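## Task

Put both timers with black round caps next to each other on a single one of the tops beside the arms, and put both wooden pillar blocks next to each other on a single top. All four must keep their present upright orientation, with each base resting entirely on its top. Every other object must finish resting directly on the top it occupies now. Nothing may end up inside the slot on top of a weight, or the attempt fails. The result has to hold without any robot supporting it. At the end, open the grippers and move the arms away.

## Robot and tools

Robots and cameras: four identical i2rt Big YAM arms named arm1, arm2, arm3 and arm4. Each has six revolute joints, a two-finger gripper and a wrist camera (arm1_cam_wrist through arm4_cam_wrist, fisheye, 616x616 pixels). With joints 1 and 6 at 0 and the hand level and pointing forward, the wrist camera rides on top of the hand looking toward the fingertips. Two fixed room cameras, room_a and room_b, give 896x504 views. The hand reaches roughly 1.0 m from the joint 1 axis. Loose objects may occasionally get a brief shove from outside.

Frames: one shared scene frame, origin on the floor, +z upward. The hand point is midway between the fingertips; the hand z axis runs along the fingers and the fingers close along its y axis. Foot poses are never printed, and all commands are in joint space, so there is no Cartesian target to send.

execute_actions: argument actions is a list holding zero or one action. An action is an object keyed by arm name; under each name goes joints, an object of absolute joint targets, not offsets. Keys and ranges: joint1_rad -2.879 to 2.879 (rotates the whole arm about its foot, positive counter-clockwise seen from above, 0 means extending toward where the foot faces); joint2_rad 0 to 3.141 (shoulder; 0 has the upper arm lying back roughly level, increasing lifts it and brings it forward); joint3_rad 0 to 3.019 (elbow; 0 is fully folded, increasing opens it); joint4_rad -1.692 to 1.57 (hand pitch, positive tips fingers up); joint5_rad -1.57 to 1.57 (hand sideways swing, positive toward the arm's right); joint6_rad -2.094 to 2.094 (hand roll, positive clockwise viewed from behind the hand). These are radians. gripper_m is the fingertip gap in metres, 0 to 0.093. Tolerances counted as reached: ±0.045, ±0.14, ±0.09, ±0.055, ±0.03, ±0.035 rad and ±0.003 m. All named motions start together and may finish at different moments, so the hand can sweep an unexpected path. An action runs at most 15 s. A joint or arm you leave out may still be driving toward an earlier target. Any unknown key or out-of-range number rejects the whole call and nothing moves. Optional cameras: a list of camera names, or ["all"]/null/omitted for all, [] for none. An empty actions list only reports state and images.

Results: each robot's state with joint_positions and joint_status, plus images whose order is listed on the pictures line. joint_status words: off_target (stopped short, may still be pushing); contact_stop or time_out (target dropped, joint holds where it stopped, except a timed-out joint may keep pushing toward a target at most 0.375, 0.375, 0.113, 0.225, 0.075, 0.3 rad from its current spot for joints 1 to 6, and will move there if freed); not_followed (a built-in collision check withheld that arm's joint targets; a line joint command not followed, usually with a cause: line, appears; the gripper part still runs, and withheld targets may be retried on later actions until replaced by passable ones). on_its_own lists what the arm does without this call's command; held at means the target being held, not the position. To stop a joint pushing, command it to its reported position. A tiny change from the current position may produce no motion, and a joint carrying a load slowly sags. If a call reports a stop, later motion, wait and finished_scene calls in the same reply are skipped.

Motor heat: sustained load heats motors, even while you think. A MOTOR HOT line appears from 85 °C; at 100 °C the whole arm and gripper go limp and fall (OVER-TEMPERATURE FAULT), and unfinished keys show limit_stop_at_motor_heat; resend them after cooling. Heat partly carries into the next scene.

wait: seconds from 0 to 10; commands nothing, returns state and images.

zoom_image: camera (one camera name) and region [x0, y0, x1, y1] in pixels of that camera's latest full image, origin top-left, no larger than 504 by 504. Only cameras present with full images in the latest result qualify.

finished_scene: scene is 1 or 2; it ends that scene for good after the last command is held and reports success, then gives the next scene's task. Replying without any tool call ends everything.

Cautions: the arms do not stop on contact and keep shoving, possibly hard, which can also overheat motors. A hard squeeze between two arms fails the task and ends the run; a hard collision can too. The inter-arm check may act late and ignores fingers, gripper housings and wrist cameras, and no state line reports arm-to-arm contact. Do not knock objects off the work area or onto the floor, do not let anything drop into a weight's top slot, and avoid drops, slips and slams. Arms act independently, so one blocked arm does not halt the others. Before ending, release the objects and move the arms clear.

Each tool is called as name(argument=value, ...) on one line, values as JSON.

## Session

execute_actions(actions=[])

Scene clock: 0.00 s.
arm1.joint_positions: joint1_rad=+0.198 joint2_rad=+0.403 joint3_rad=+1.714 joint4_rad=-1.164 joint5_rad=-0.074 joint6_rad=-0.409 gripper_m=+0.094
arm1.joint_status: not commanded
arm1.hand: x=+0.6877 y=+1.7009 z=+1.5135 quat_wxyz=(-0.348, +0.652, -0.037, -0.672) (m; scene frame)
arm2.joint_positions: joint1_rad=+0.773 joint2_rad=+0.571 joint3_rad=+1.350 joint4_rad=-1.328 joint5_rad=+0.084 joint6_rad=+0.559 gripper_m=+0.094
arm2.joint_status: not commanded
arm2.hand: x=-0.1664 y=+0.3191 z=+1.2754 quat_wxyz=(+0.244, +0.871, +0.003, -0.427) (m; scene frame)
arm3.joint_positions: joint1_rad=+0.417 joint2_rad=+0.271 joint3_rad=+1.422 joint4_rad=-1.648 joint5_rad=-0.160 joint6_rad=-0.326 gripper_m=+0.094
arm3.joint_status: not commanded
arm3.hand: x=+0.1841 y=-0.9588 z=+1.2947 quat_wxyz=(-0.389, +0.694, -0.503, -0.338) (m; scene frame)
arm4.joint_positions: joint1_rad=-0.635 joint2_rad=+0.400 joint3_rad=+1.481 joint4_rad=-1.297 joint5_rad=+0.271 joint6_rad=-0.692 gripper_m=+0.095
arm4.joint_status: not commanded
arm4.hand: x=-1.0728 y=-1.1480 z=+1.3937 quat_wxyz=(+0.094, -0.645, -0.434, +0.622) (m; scene frame)
pictures: arm1_cam_wrist, arm2_cam_wrist, arm3_cam_wrist, arm4_cam_wrist, room_a, room_b
Images, in order (width x height): arm1_cam_wrist 616x616, arm2_cam_wrist 616x616, arm3_cam_wrist 616x616, arm4_cam_wrist 616x616, room_a 896x504, room_b 896x504.

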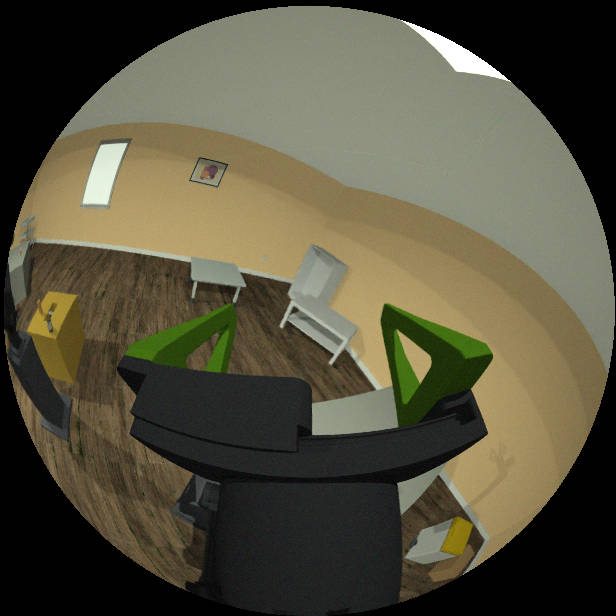

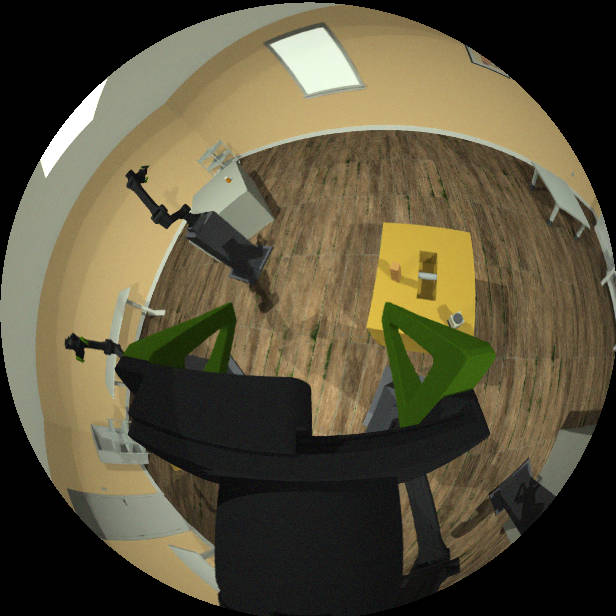

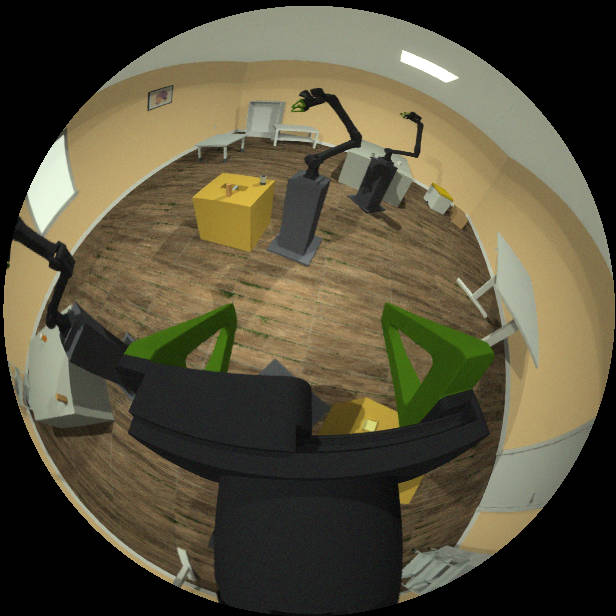

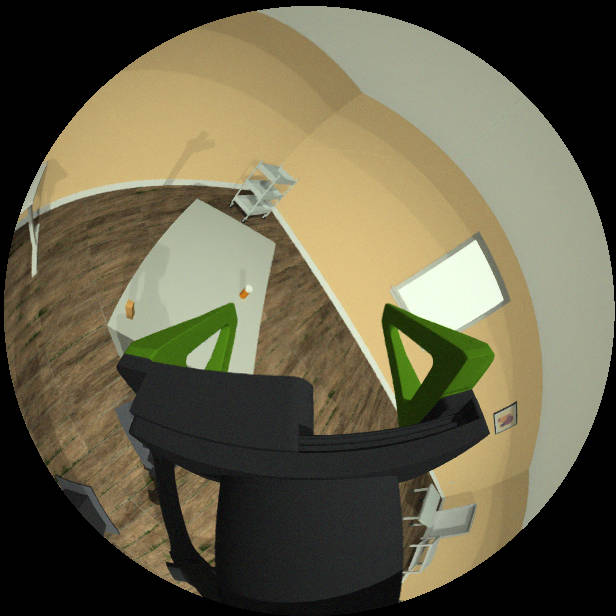

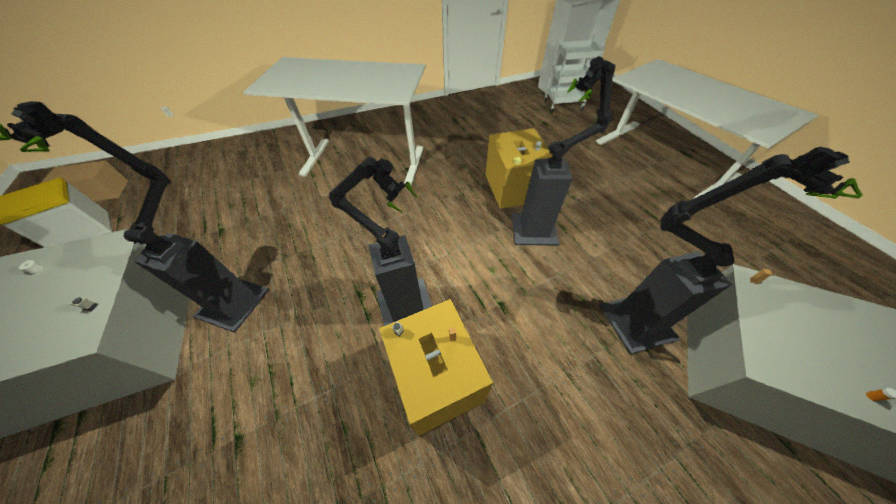

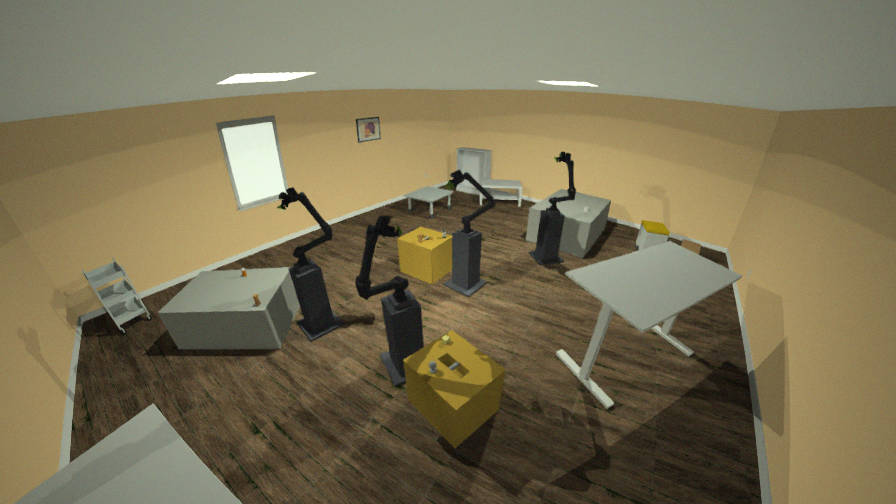

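zoom_image(camera="room_a", region=[370, 290, 510, 440])

zoom_image(camera="room_a", region=[0, 220, 200, 400])

zoom_image(camera="room_a", region=[680, 240, 896, 420])

zoom_image(camera="room_b", region=[390, 320, 520, 420])

Region (370, 290, 510, 440) of room_a's 896x504 image, scaled by 3.360, with more detail than that image has; it fills the left 470 columns of this view, and the rest is white.

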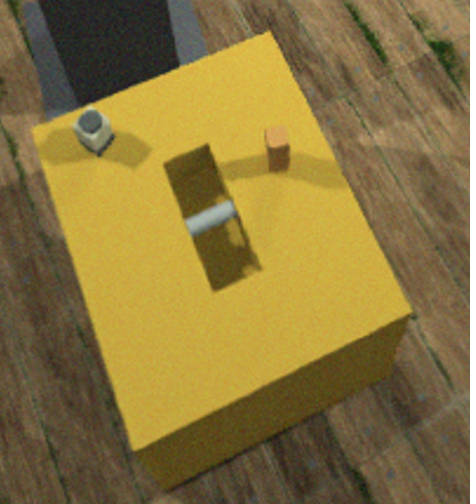

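Region (0, 220, 200, 400) of room_a's 896x504 image, scaled by 2.520, with more detail than that image has; it fills the top 454 rows of this view, and the rest is white.

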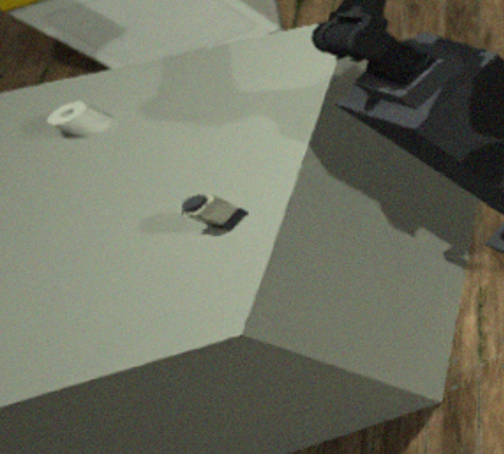

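Region (680, 240, 896, 420) of room_a's 896x504 image, scaled by 2.333, with more detail than that image has.

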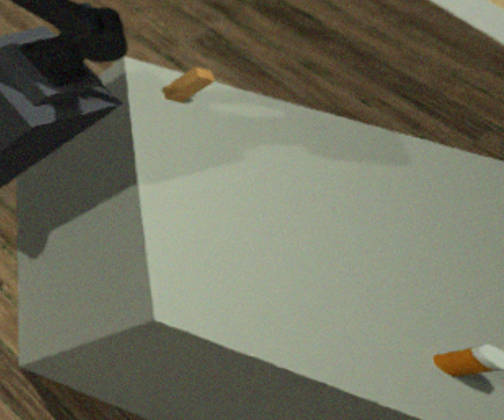

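Region (390, 320, 520, 420) of room_b's 896x504 image, scaled by 3.877, with more detail than that image has; it fills the top 388 rows of this view, and the rest is white.

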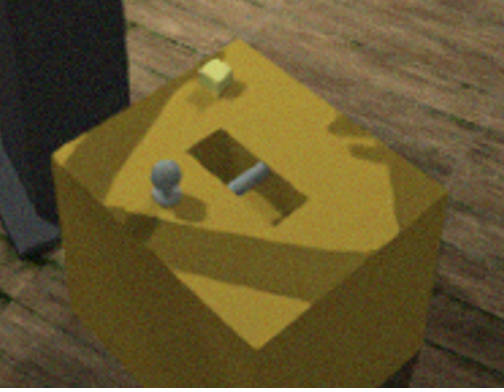

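zoom_image(camera="arm2_cam_wrist", region=[355, 210, 495, 350])

zoom_image(camera="arm4_cam_wrist", region=[90, 190, 290, 370])

Region (355, 210, 495, 350) of arm2_cam_wrist's 616x616 image, scaled by 3.600, with more detail than that image has.

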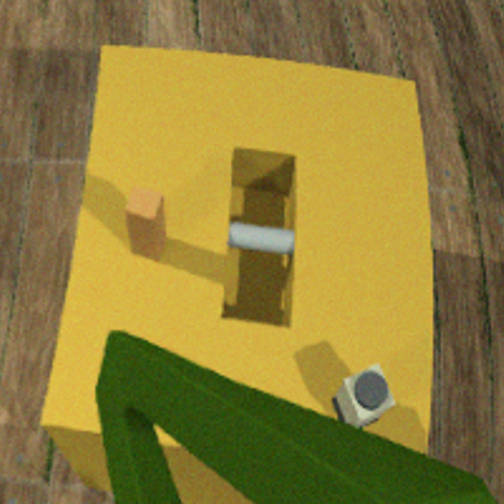

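Region (90, 190, 290, 370) of arm4_cam_wrist's 616x616 image, scaled by 2.520, with more detail than that image has; it fills the top 454 rows of this view, and the rest is white.

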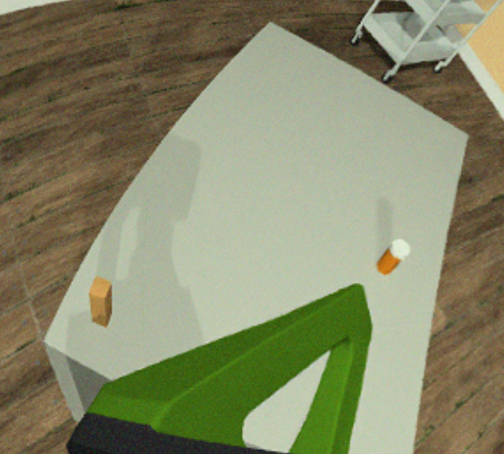

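execute_actions(actions=[])

Scene clock: 84.73 s.
arm1.joint_positions: joint1_rad=+0.198 joint2_rad=+0.403 joint3_rad=+1.714 joint4_rad=-1.164 joint5_rad=-0.074 joint6_rad=-0.409 gripper_m=+0.094
arm1.joint_status: not commanded
arm1.hand: x=+0.6877 y=+1.7009 z=+1.5135 quat_wxyz=(-0.348, +0.652, -0.037, -0.672) (m; scene frame)
arm2.joint_positions: joint1_rad=+0.773 joint2_rad=+0.571 joint3_rad=+1.350 joint4_rad=-1.328 joint5_rad=+0.084 joint6_rad=+0.559 gripper_m=+0.094
arm2.joint_status: not commanded
arm2.hand: x=-0.1664 y=+0.3191 z=+1.2754 quat_wxyz=(+0.244, +0.871, +0.003, -0.427) (m; scene frame)
arm3.joint_positions: joint1_rad=+0.417 joint2_rad=+0.271 joint3_rad=+1.422 joint4_rad=-1.648 joint5_rad=-0.160 joint6_rad=-0.326 gripper_m=+0.094
arm3.joint_status: not commanded
arm3.hand: x=+0.1841 y=-0.9588 z=+1.2947 quat_wxyz=(-0.389, +0.694, -0.503, -0.338) (m; scene frame)
arm4.joint_positions: joint1_rad=-0.635 joint2_rad=+0.400 joint3_rad=+1.481 joint4_rad=-1.297 joint5_rad=+0.271 joint6_rad=-0.692 gripper_m=+0.095
arm4.joint_status: not commanded
arm4.hand: x=-1.0728 y=-1.1480 z=+1.3937 quat_wxyz=(+0.094, -0.645, -0.434, +0.622) (m; scene frame)
pictures: arm1_cam_wrist, arm2_cam_wrist, arm3_cam_wrist, arm4_cam_wrist, room_a, room_b
Images, in order (width x height): arm1_cam_wrist 616x616, arm2_cam_wrist 616x616, arm3_cam_wrist 616x616, arm4_cam_wrist 616x616, room_a 896x504, room_b 896x504.

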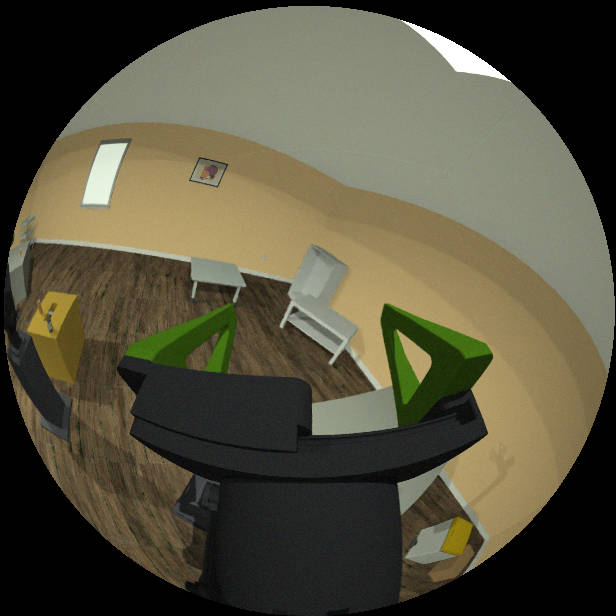

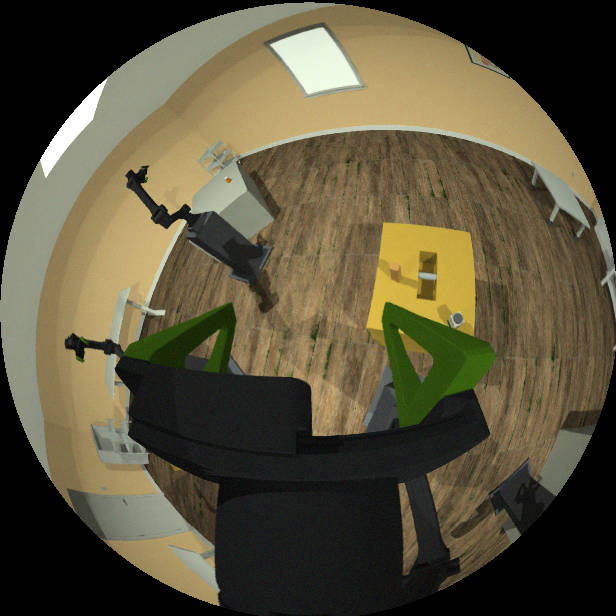

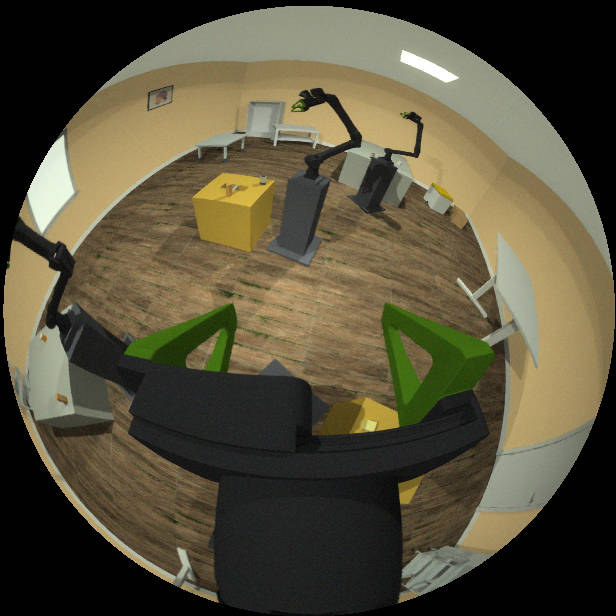

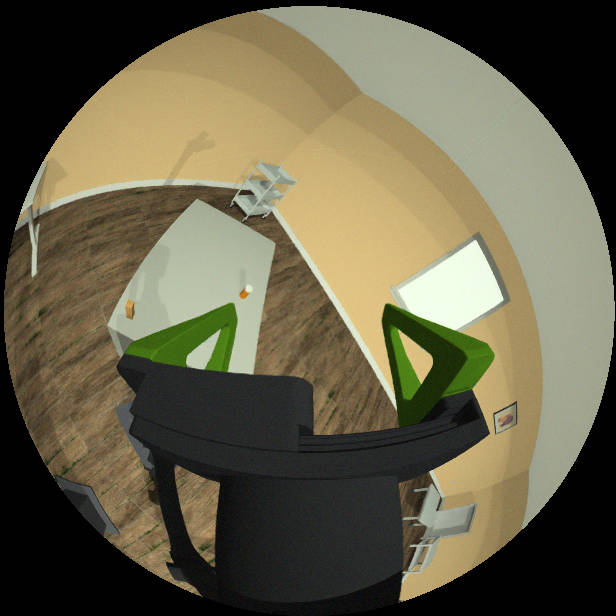

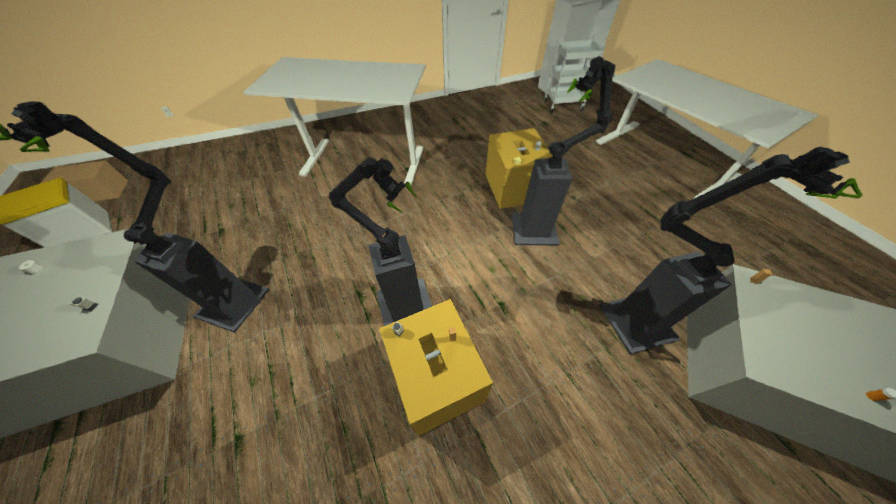

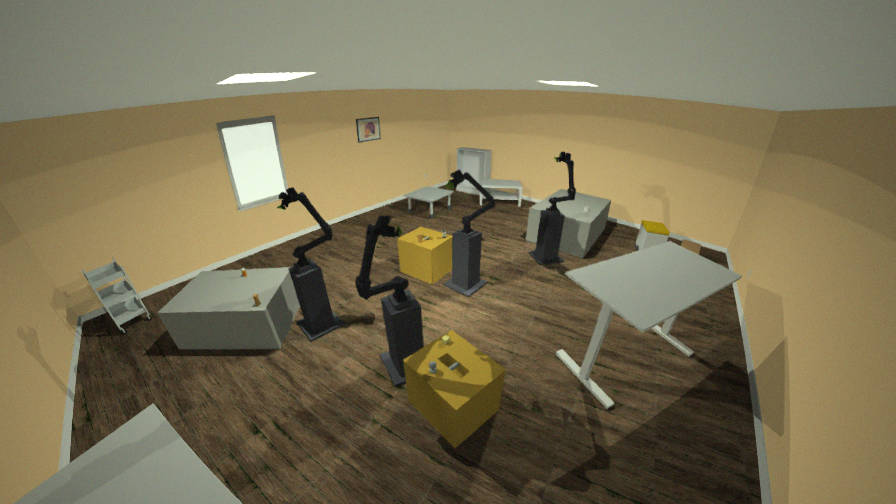

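zoom_image(camera="arm2_cam_wrist", region=[340, 200, 616, 560])

zoom_image(camera="room_a", region=[0, 180, 500, 460])

Region (340, 200, 616, 560) of arm2_cam_wrist's 616x616 image, scaled by 1.400, with more detail than that image has; it fills the left 386 columns of this view, and the rest is white.

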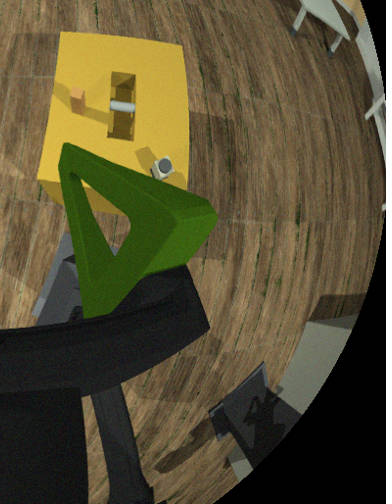

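Region (0, 180, 500, 460) of room_a's 896x504 image, scaled by 1.008, with more detail than that image has; it fills the top 282 rows of this view, and the rest is white.

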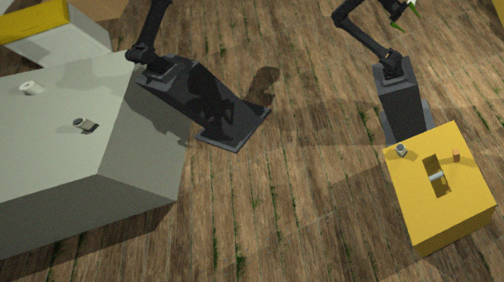

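zoom_image(camera="arm2_cam_wrist", region=[360, 215, 490, 345])

zoom_image(camera="arm4_cam_wrist", region=[90, 190, 290, 390])

zoom_image(camera="room_a", region=[0, 220, 200, 360])

Region (360, 215, 490, 345) of arm2_cam_wrist's 616x616 image, scaled by 3.877, with more detail than that image has.

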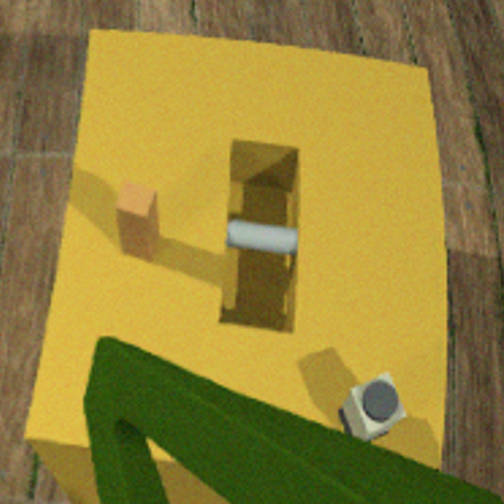

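Region (90, 190, 290, 390) of arm4_cam_wrist's 616x616 image, scaled by 2.520, with more detail than that image has.

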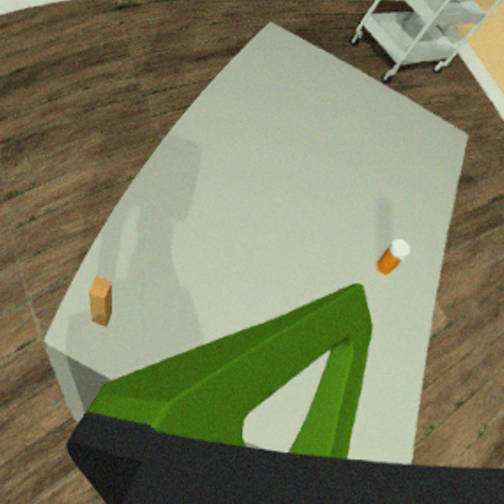

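Region (0, 220, 200, 360) of room_a's 896x504 image, scaled by 2.520, with more detail than that image has; it fills the top 353 rows of this view, and the rest is white.

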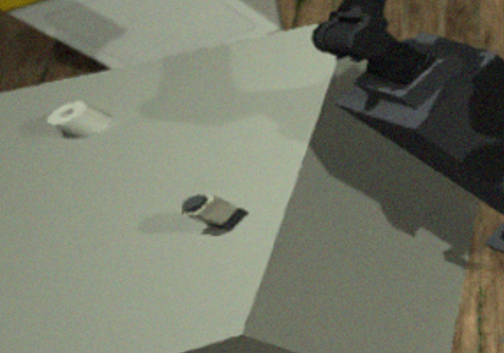

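execute_actions(actions=[{"arm1": {"joints": {"joint1_rad": 0.2, "joint2_rad": 1.02, "joint3_rad": 0.65, "joint4_rad": -0.13, "joint5_rad": 0.0, "joint6_rad": 0.0}}, "arm2": {"joints": {"joint1_rad": 0.56, "joint2_rad": 1.718, "joint3_rad": 0.69, "joint4_rad": 0.52, "joint5_rad": 0.541, "joint6_rad": 0.279}}, "arm4": {"joints": {"joint1_rad": 0.9, "joint2_rad": 1.0, "joint3_rad": 1.5, "joint4_rad": -0.8, "joint5_rad": 0.0, "joint6_rad": 0.0}}}], cameras=["arm1_cam_wrist", "arm2_cam_wrist", "room_a"])

Scene clock: 206.67 s.
arm1.joint_positions: joint1_rad=+0.198 joint2_rad=+1.025 joint3_rad=+0.661 joint4_rad=-0.155 joint5_rad=-0.004 joint6_rad=-0.015 gripper_m=+0.094
arm1.joint_status: all done
arm1.hand: x=+0.3567 y=+1.9483 z=+0.9990 quat_wxyz=(-0.154, +0.827, -0.252, -0.478) (m; scene frame)
arm2.joint_positions: joint1_rad=+0.564 joint2_rad=+1.708 joint3_rad=+0.679 joint4_rad=+0.501 joint5_rad=+0.539 joint6_rad=+0.292 gripper_m=+0.094
arm2.joint_status: all done
arm2.hand: x=-0.4979 y=+0.3017 z=+0.7999 quat_wxyz=(-0.048, +0.843, -0.086, -0.529) (m; scene frame)
arm3.joint_positions: joint1_rad=+0.417 joint2_rad=+0.271 joint3_rad=+1.422 joint4_rad=-1.648 joint5_rad=-0.160 joint6_rad=-0.326 gripper_m=+0.094
arm3.joint_status: not commanded
arm3.hand: x=+0.1841 y=-0.9588 z=+1.2947 quat_wxyz=(-0.389, +0.694, -0.503, -0.338) (m; scene frame)
arm4.joint_positions: joint1_rad=+0.899 joint2_rad=+0.996 joint3_rad=+1.471 joint4_rad=-0.827 joint5_rad=-0.001 joint6_rad=-0.015 gripper_m=+0.095
arm4.joint_status: all done
arm4.hand: x=-0.6779 y=-1.4540 z=+1.3472 quat_wxyz=(-0.518, -0.346, -0.740, +0.251) (m; scene frame)
pictures: arm1_cam_wrist, arm2_cam_wrist, room_a
Images, in order (width x height): arm1_cam_wrist 616x616, arm2_cam_wrist 616x616, room_a 896x504.

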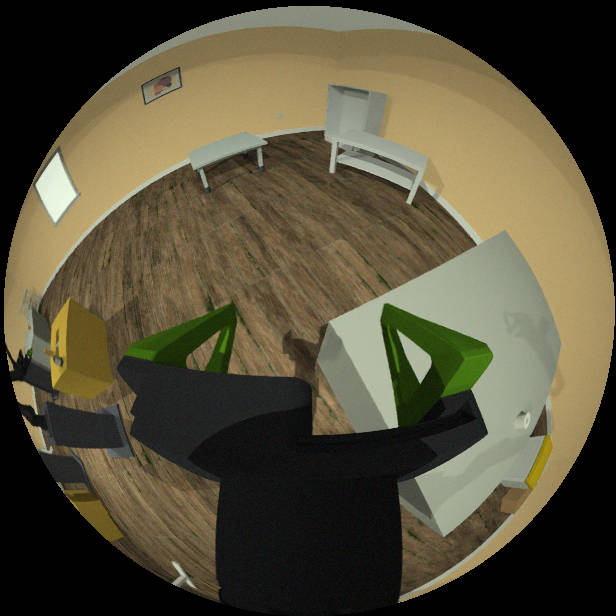

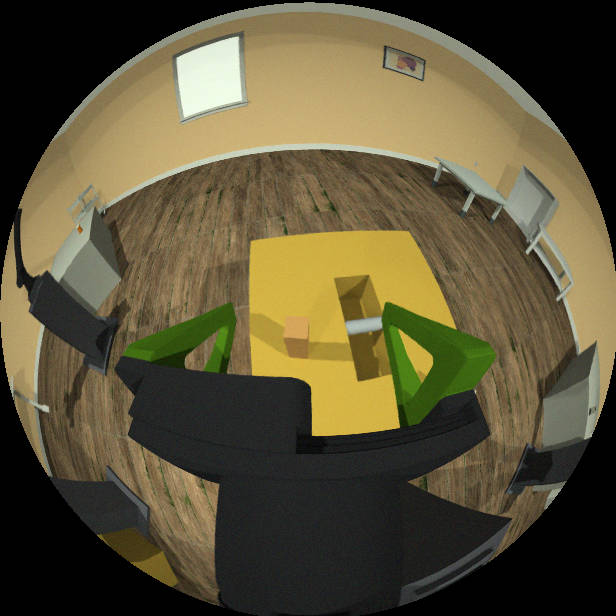

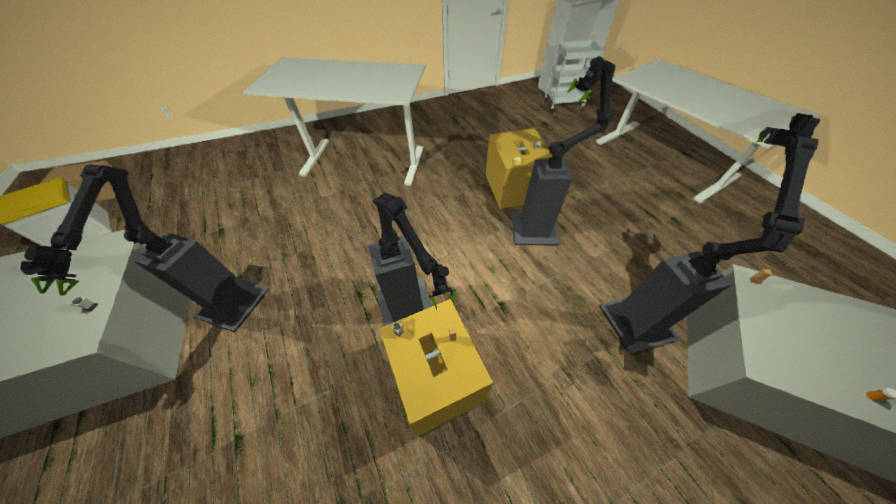

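zoom_image(camera="arm2_cam_wrist", region=[230, 220, 430, 420])

zoom_image(camera="arm1_cam_wrist", region=[300, 220, 580, 540])

Region (230, 220, 430, 420) of arm2_cam_wrist's 616x616 image, scaled by 2.520, with more detail than that image has.

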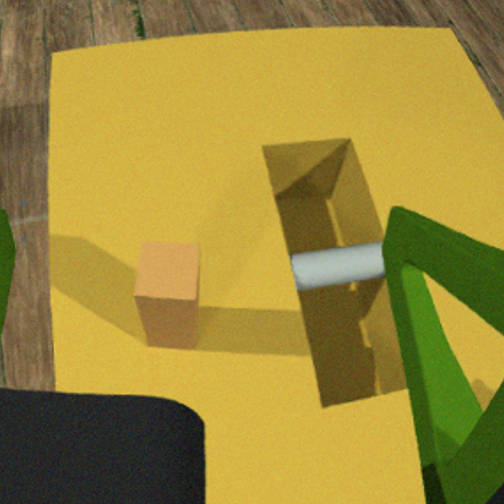

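Region (300, 220, 580, 540) of arm1_cam_wrist's 616x616 image, scaled by 1.575, with more detail than that image has; it fills the left 441 columns of this view, and the rest is white.

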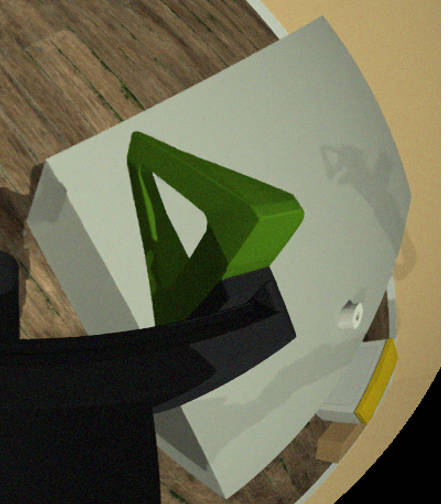

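execute_actions(actions=[], cameras=["arm3_cam_wrist"])

zoom_image(camera="arm3_cam_wrist", region=[180, 130, 340, 290])

zoom_image(camera="arm3_cam_wrist", region=[320, 100, 440, 220])

Scene clock: 266.40 s.
arm1.joint_positions: joint1_rad=+0.198 joint2_rad=+1.025 joint3_rad=+0.661 joint4_rad=-0.155 joint5_rad=-0.004 joint6_rad=-0.015 gripper_m=+0.094
arm1.joint_status: all done
arm1.hand: x=+0.3567 y=+1.9483 z=+0.9990 quat_wxyz=(-0.154, +0.827, -0.252, -0.478) (m; scene frame)
arm2.joint_positions: joint1_rad=+0.564 joint2_rad=+1.708 joint3_rad=+0.679 joint4_rad=+0.501 joint5_rad=+0.539 joint6_rad=+0.292 gripper_m=+0.094
arm2.joint_status: all done
arm2.hand: x=-0.4979 y=+0.3017 z=+0.7999 quat_wxyz=(-0.048, +0.843, -0.086, -0.529) (m; scene frame)
arm3.joint_positions: joint1_rad=+0.417 joint2_rad=+0.271 joint3_rad=+1.422 joint4_rad=-1.648 joint5_rad=-0.160 joint6_rad=-0.326 gripper_m=+0.094
arm3.joint_status: not commanded
arm3.hand: x=+0.1841 y=-0.9588 z=+1.2947 quat_wxyz=(-0.389, +0.694, -0.503, -0.338) (m; scene frame)
arm4.joint_positions: joint1_rad=+0.899 joint2_rad=+0.996 joint3_rad=+1.471 joint4_rad=-0.827 joint5_rad=-0.001 joint6_rad=-0.015 gripper_m=+0.095
arm4.joint_status: all done
arm4.hand: x=-0.6779 y=-1.4540 z=+1.3472 quat_wxyz=(-0.518, -0.346, -0.740, +0.251) (m; scene frame)
pictures: arm3_cam_wrist
Images, in order (width x height): arm3_cam_wrist 616x616.

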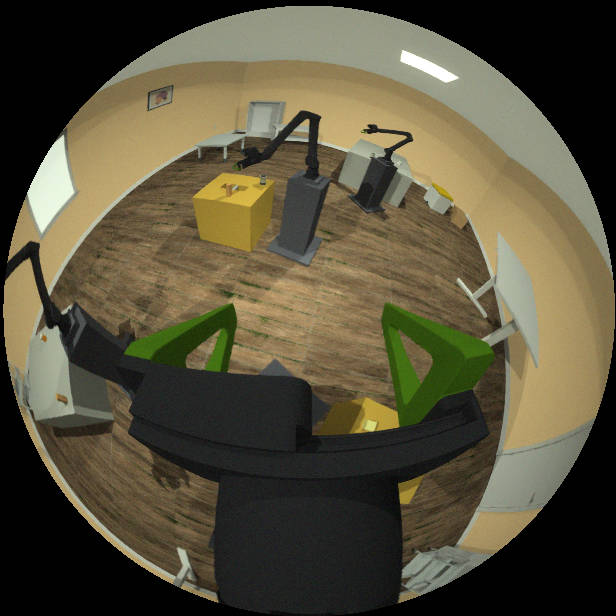

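Region (180, 130, 340, 290) of arm3_cam_wrist's 616x616 image, scaled by 3.150, with more detail than that image has.

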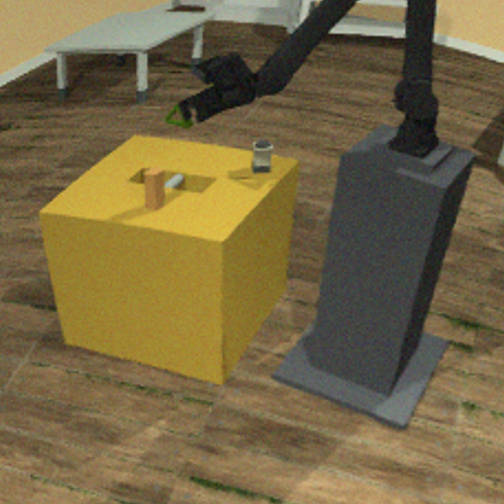

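Region (320, 100, 440, 220) of arm3_cam_wrist's 616x616 image, scaled by 4.200, with more detail than that image has.

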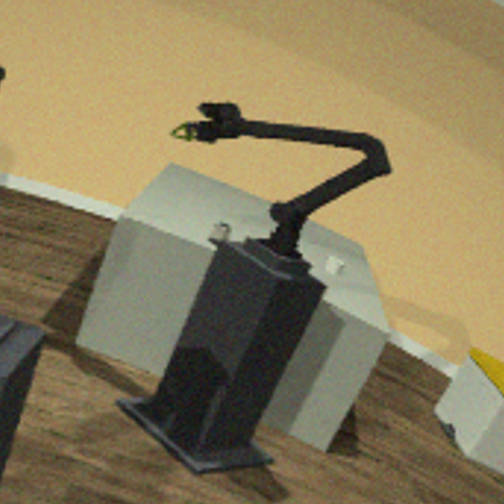

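execute_actions(actions=[{"arm1": {"joints": {"joint1_rad": -0.35}}, "arm2": {"joints": {"joint1_rad": 0.528, "joint2_rad": 2.47, "joint3_rad": 1.055, "joint4_rad": 0.95, "joint5_rad": 0.575, "joint6_rad": 0.30}}, "arm4": {"joints": {"joint1_rad": 1.8}}}], cameras=["arm1_cam_wrist", "arm2_cam_wrist", "arm3_cam_wrist"])

Scene clock: 301.20 s.
arm1.joint_positions: joint1_rad=-0.348 joint2_rad=+1.025 joint3_rad=+0.661 joint4_rad=-0.155 joint5_rad=-0.001 joint6_rad=-0.013 gripper_m=+0.094
arm1.joint_status: all done
arm1.hand: x=+0.5458 y=+2.1038 z=+0.9995 quat_wxyz=(-0.277, +0.728, -0.466, -0.420) (m; scene frame)
arm2.joint_positions: joint1_rad=+0.532 joint2_rad=+2.465 joint3_rad=+1.044 joint4_rad=+0.933 joint5_rad=+0.575 joint6_rad=+0.292 gripper_m=+0.094
arm2.joint_status: all done
arm2.hand: x=-0.5784 y=+0.2920 z=+0.5771 quat_wxyz=(-0.064, +0.828, -0.114, -0.546) (m; scene frame)
arm3.joint_positions: joint1_rad=+0.417 joint2_rad=+0.271 joint3_rad=+1.422 joint4_rad=-1.648 joint5_rad=-0.160 joint6_rad=-0.326 gripper_m=+0.094
arm3.joint_status: not commanded
arm3.hand: x=+0.1841 y=-0.9588 z=+1.2947 quat_wxyz=(-0.389, +0.694, -0.503, -0.338) (m; scene frame)
arm4.joint_positions: joint1_rad=+1.800 joint2_rad=+1.002 joint3_rad=+1.471 joint4_rad=-0.827 joint5_rad=+0.000 joint6_rad=-0.014 gripper_m=+0.095
arm4.joint_status: all done
arm4.hand: x=-0.5106 y=-1.1051 z=+1.3435 quat_wxyz=(-0.572, +0.012, -0.820, +0.004) (m; scene frame)
pictures: arm1_cam_wrist, arm2_cam_wrist, arm3_cam_wrist
Images, in order (width x height): arm1_cam_wrist 616x616, arm2_cam_wrist 616x616, arm3_cam_wrist 616x616.

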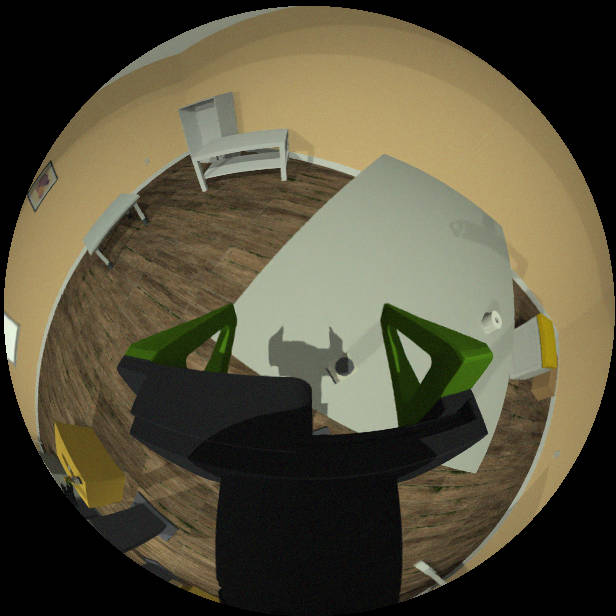

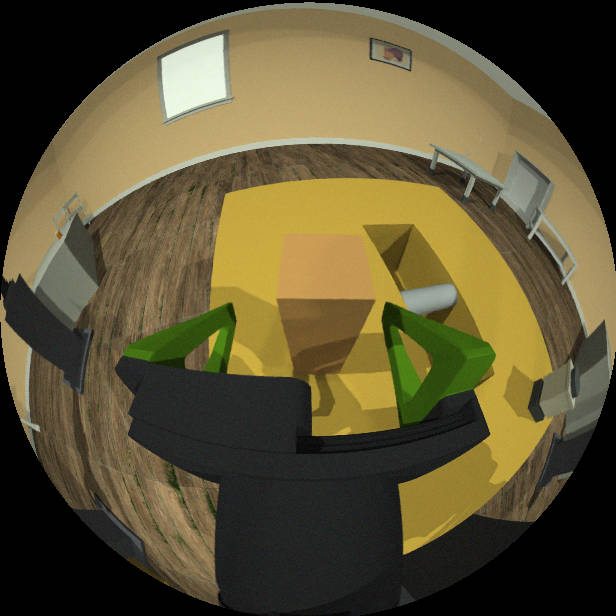

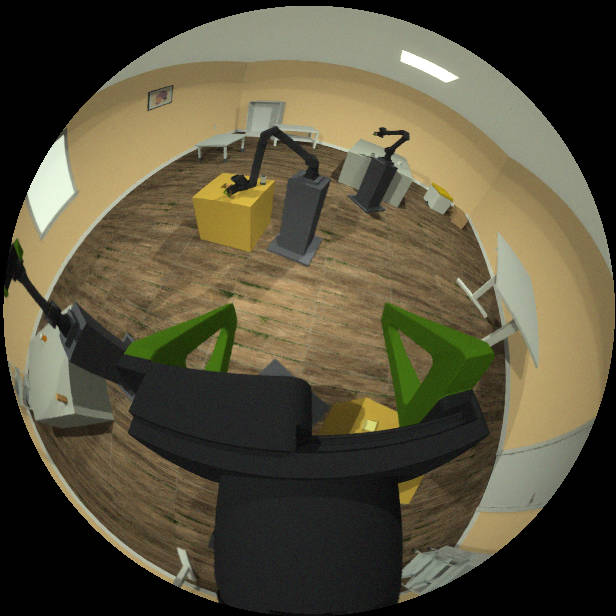

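zoom_image(camera="arm2_cam_wrist", region=[200, 210, 430, 440])

zoom_image(camera="arm3_cam_wrist", region=[200, 155, 280, 215])

zoom_image(camera="arm1_cam_wrist", region=[260, 300, 400, 440])

Region (200, 210, 430, 440) of arm2_cam_wrist's 616x616 image, scaled by 2.191, with more detail than that image has.

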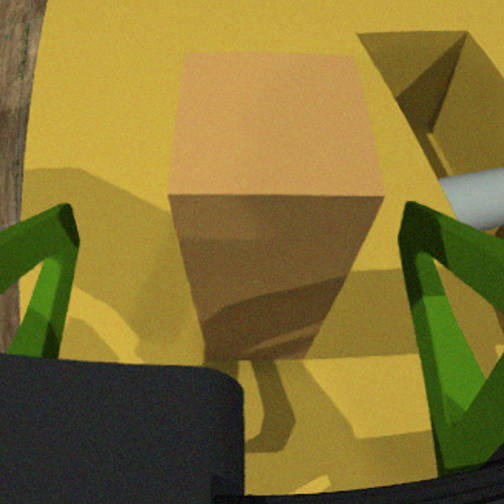

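Region (200, 155, 280, 215) of arm3_cam_wrist's 616x616 image, scaled by 6.300, with more detail than that image has; it fills the top 378 rows of this view, and the rest is white.

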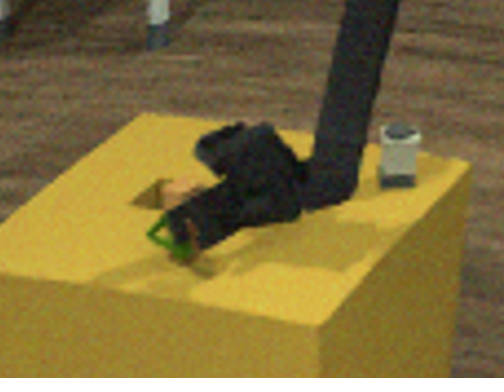

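Region (260, 300, 400, 440) of arm1_cam_wrist's 616x616 image, scaled by 3.600, with more detail than that image has.

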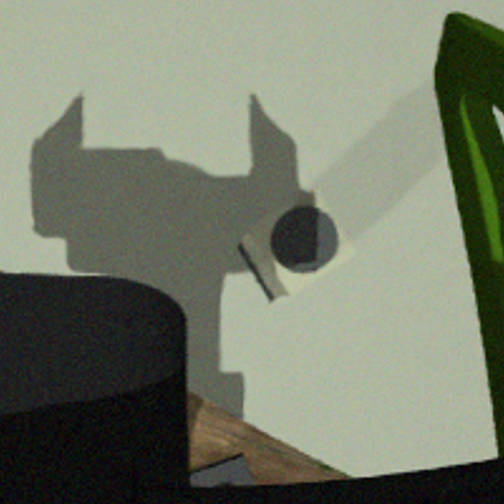

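execute_actions(actions=[{"arm1": {"joints": {"joint1_rad": -0.161, "joint2_rad": 1.25, "joint5_rad": 0.5, "joint6_rad": 0.4}}, "arm2": {"joints": {"joint1_rad": 0.52, "joint2_rad": 2.51, "joint3_rad": 1.075, "gripper_m": 0.02}}, "arm4": {"joints": {"joint1_rad": 2.1}}}], cameras=["arm2_cam_wrist", "arm3_cam_wrist"])

Scene clock: 368.13 s.
arm1.joint_positions: joint1_rad=-0.158 joint2_rad=+1.258 joint3_rad=+0.654 joint4_rad=-0.148 joint5_rad=+0.496 joint6_rad=+0.385 gripper_m=+0.094
arm1.joint_status: all done
arm1.hand: x=+0.5411 y=+2.1046 z=+0.9088 quat_wxyz=(-0.327, +0.633, -0.632, -0.306) (m; scene frame)
arm2.joint_positions: joint1_rad=+0.530 joint2_rad=+2.478 joint3_rad=+1.060 joint4_rad=+0.937 joint5_rad=+0.576 joint6_rad=+0.293 gripper_m=+0.034
arm2.joint_status: gripper_m off_target (ended at +0.034, target +0.020); the others done
arm2.hand: x=-0.5823 y=+0.2916 z=+0.5740 quat_wxyz=(-0.063, +0.826, -0.116, -0.548) (m; scene frame)
arm3.joint_positions: joint1_rad=+0.417 joint2_rad=+0.271 joint3_rad=+1.422 joint4_rad=-1.648 joint5_rad=-0.160 joint6_rad=-0.326 gripper_m=+0.094
arm3.joint_status: not commanded
arm3.hand: x=+0.1841 y=-0.9588 z=+1.2947 quat_wxyz=(-0.389, +0.694, -0.503, -0.338) (m; scene frame)
arm4.joint_positions: joint1_rad=+2.102 joint2_rad=+1.002 joint3_rad=+1.471 joint4_rad=-0.827 joint5_rad=+0.000 joint6_rad=-0.014 gripper_m=+0.095
arm4.joint_status: all done
arm4.hand: x=-0.5320 y=-0.9724 z=+1.3424 quat_wxyz=(-0.566, +0.136, -0.809, -0.081) (m; scene frame)
pictures: arm2_cam_wrist, arm3_cam_wrist
Images, in order (width x height): arm2_cam_wrist 616x616, arm3_cam_wrist 616x616.

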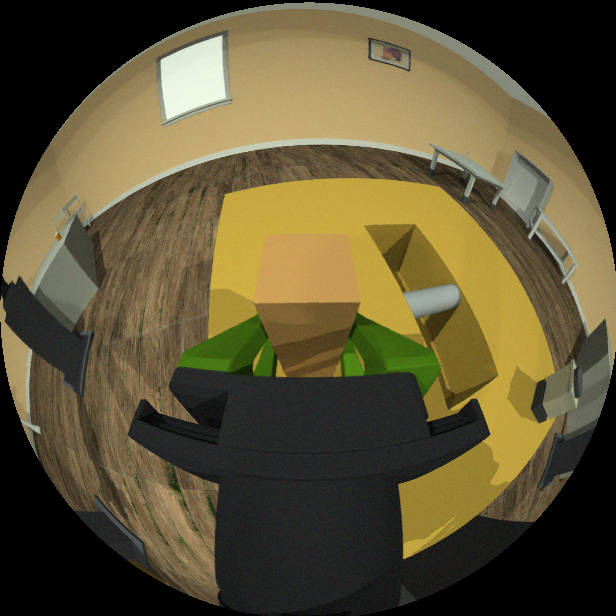

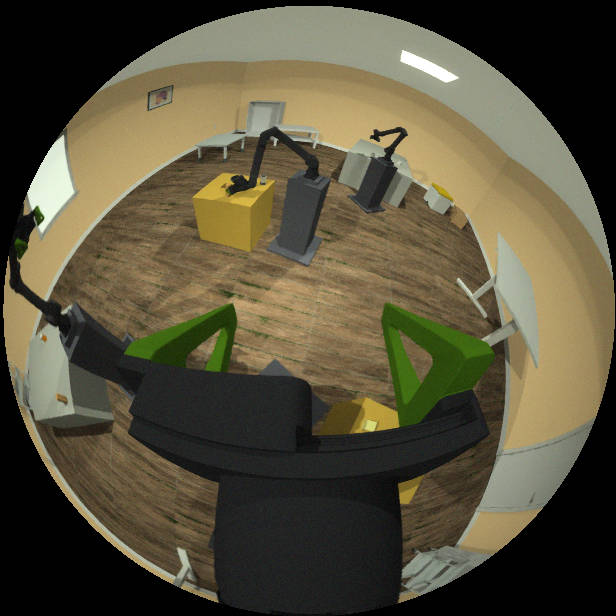

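execute_actions(actions=[{"arm1": {"joints": {"joint2_rad": 1.717, "joint4_rad": 0.225, "joint5_rad": 0.985, "joint6_rad": 0.77}}, "arm2": {"joints": {"joint2_rad": 2.53, "joint3_rad": 1.09, "gripper_m": 0.055}}, "arm4": {"joints": {"joint1_rad": 2.5}}}], cameras=["arm1_cam_wrist", "arm2_cam_wrist"])

Scene clock: 388.77 s.
arm1.joint_positions: joint1_rad=-0.158 joint2_rad=+1.714 joint3_rad=+0.654 joint4_rad=+0.203 joint5_rad=+0.981 joint6_rad=+0.755 gripper_m=+0.094
arm1.joint_status: all done
arm1.hand: x=+0.5959 y=+2.1330 z=+0.8019 quat_wxyz=(-0.472, +0.414, -0.733, -0.261) (m; scene frame)
arm2.joint_positions: joint1_rad=+0.530 joint2_rad=+2.509 joint3_rad=+1.077 joint4_rad=+0.938 joint5_rad=+0.577 joint6_rad=+0.293 gripper_m=+0.055
arm2.joint_status: all done
arm2.hand: x=-0.5812 y=+0.2920 z=+0.5606 quat_wxyz=(-0.066, +0.829, -0.115, -0.544) (m; scene frame)
arm3.joint_positions: joint1_rad=+0.417 joint2_rad=+0.271 joint3_rad=+1.422 joint4_rad=-1.648 joint5_rad=-0.160 joint6_rad=-0.326 gripper_m=+0.094
arm3.joint_status: not commanded
arm3.hand: x=+0.1841 y=-0.9588 z=+1.2947 quat_wxyz=(-0.389, +0.694, -0.503, -0.338) (m; scene frame)
arm4.joint_positions: joint1_rad=+2.500 joint2_rad=+1.002 joint3_rad=+1.471 joint4_rad=-0.827 joint5_rad=+0.000 joint6_rad=-0.014 gripper_m=+0.095
arm4.joint_status: all done
arm4.hand: x=-0.6182 y=-0.8185 z=+1.3408 quat_wxyz=(-0.537, +0.294, -0.767, -0.191) (m; scene frame)
pictures: arm1_cam_wrist, arm2_cam_wrist
Images, in order (width x height): arm1_cam_wrist 616x616, arm2_cam_wrist 616x616.

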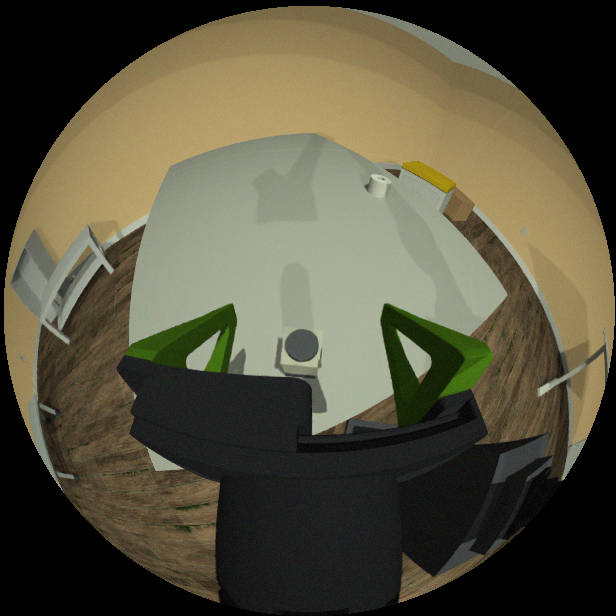

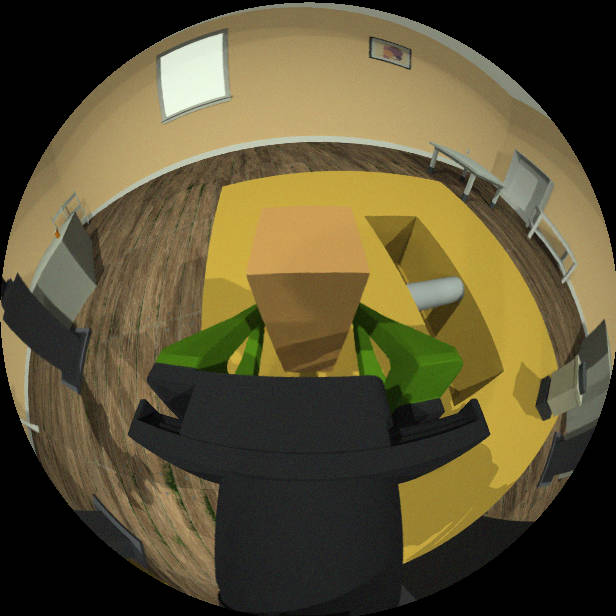

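zoom_image(camera="arm1_cam_wrist", region=[230, 290, 390, 450])

Region (230, 290, 390, 450) of arm1_cam_wrist's 616x616 image, scaled by 3.150, with more detail than that image has.

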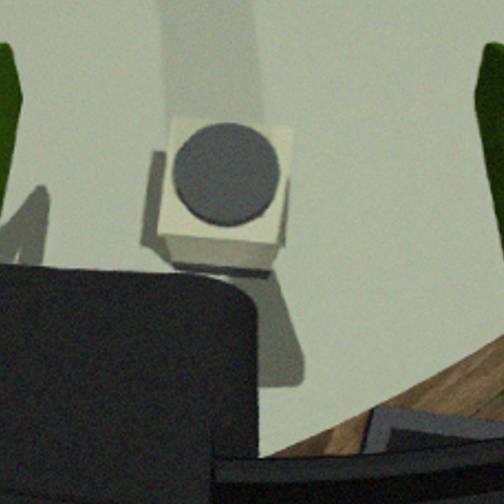

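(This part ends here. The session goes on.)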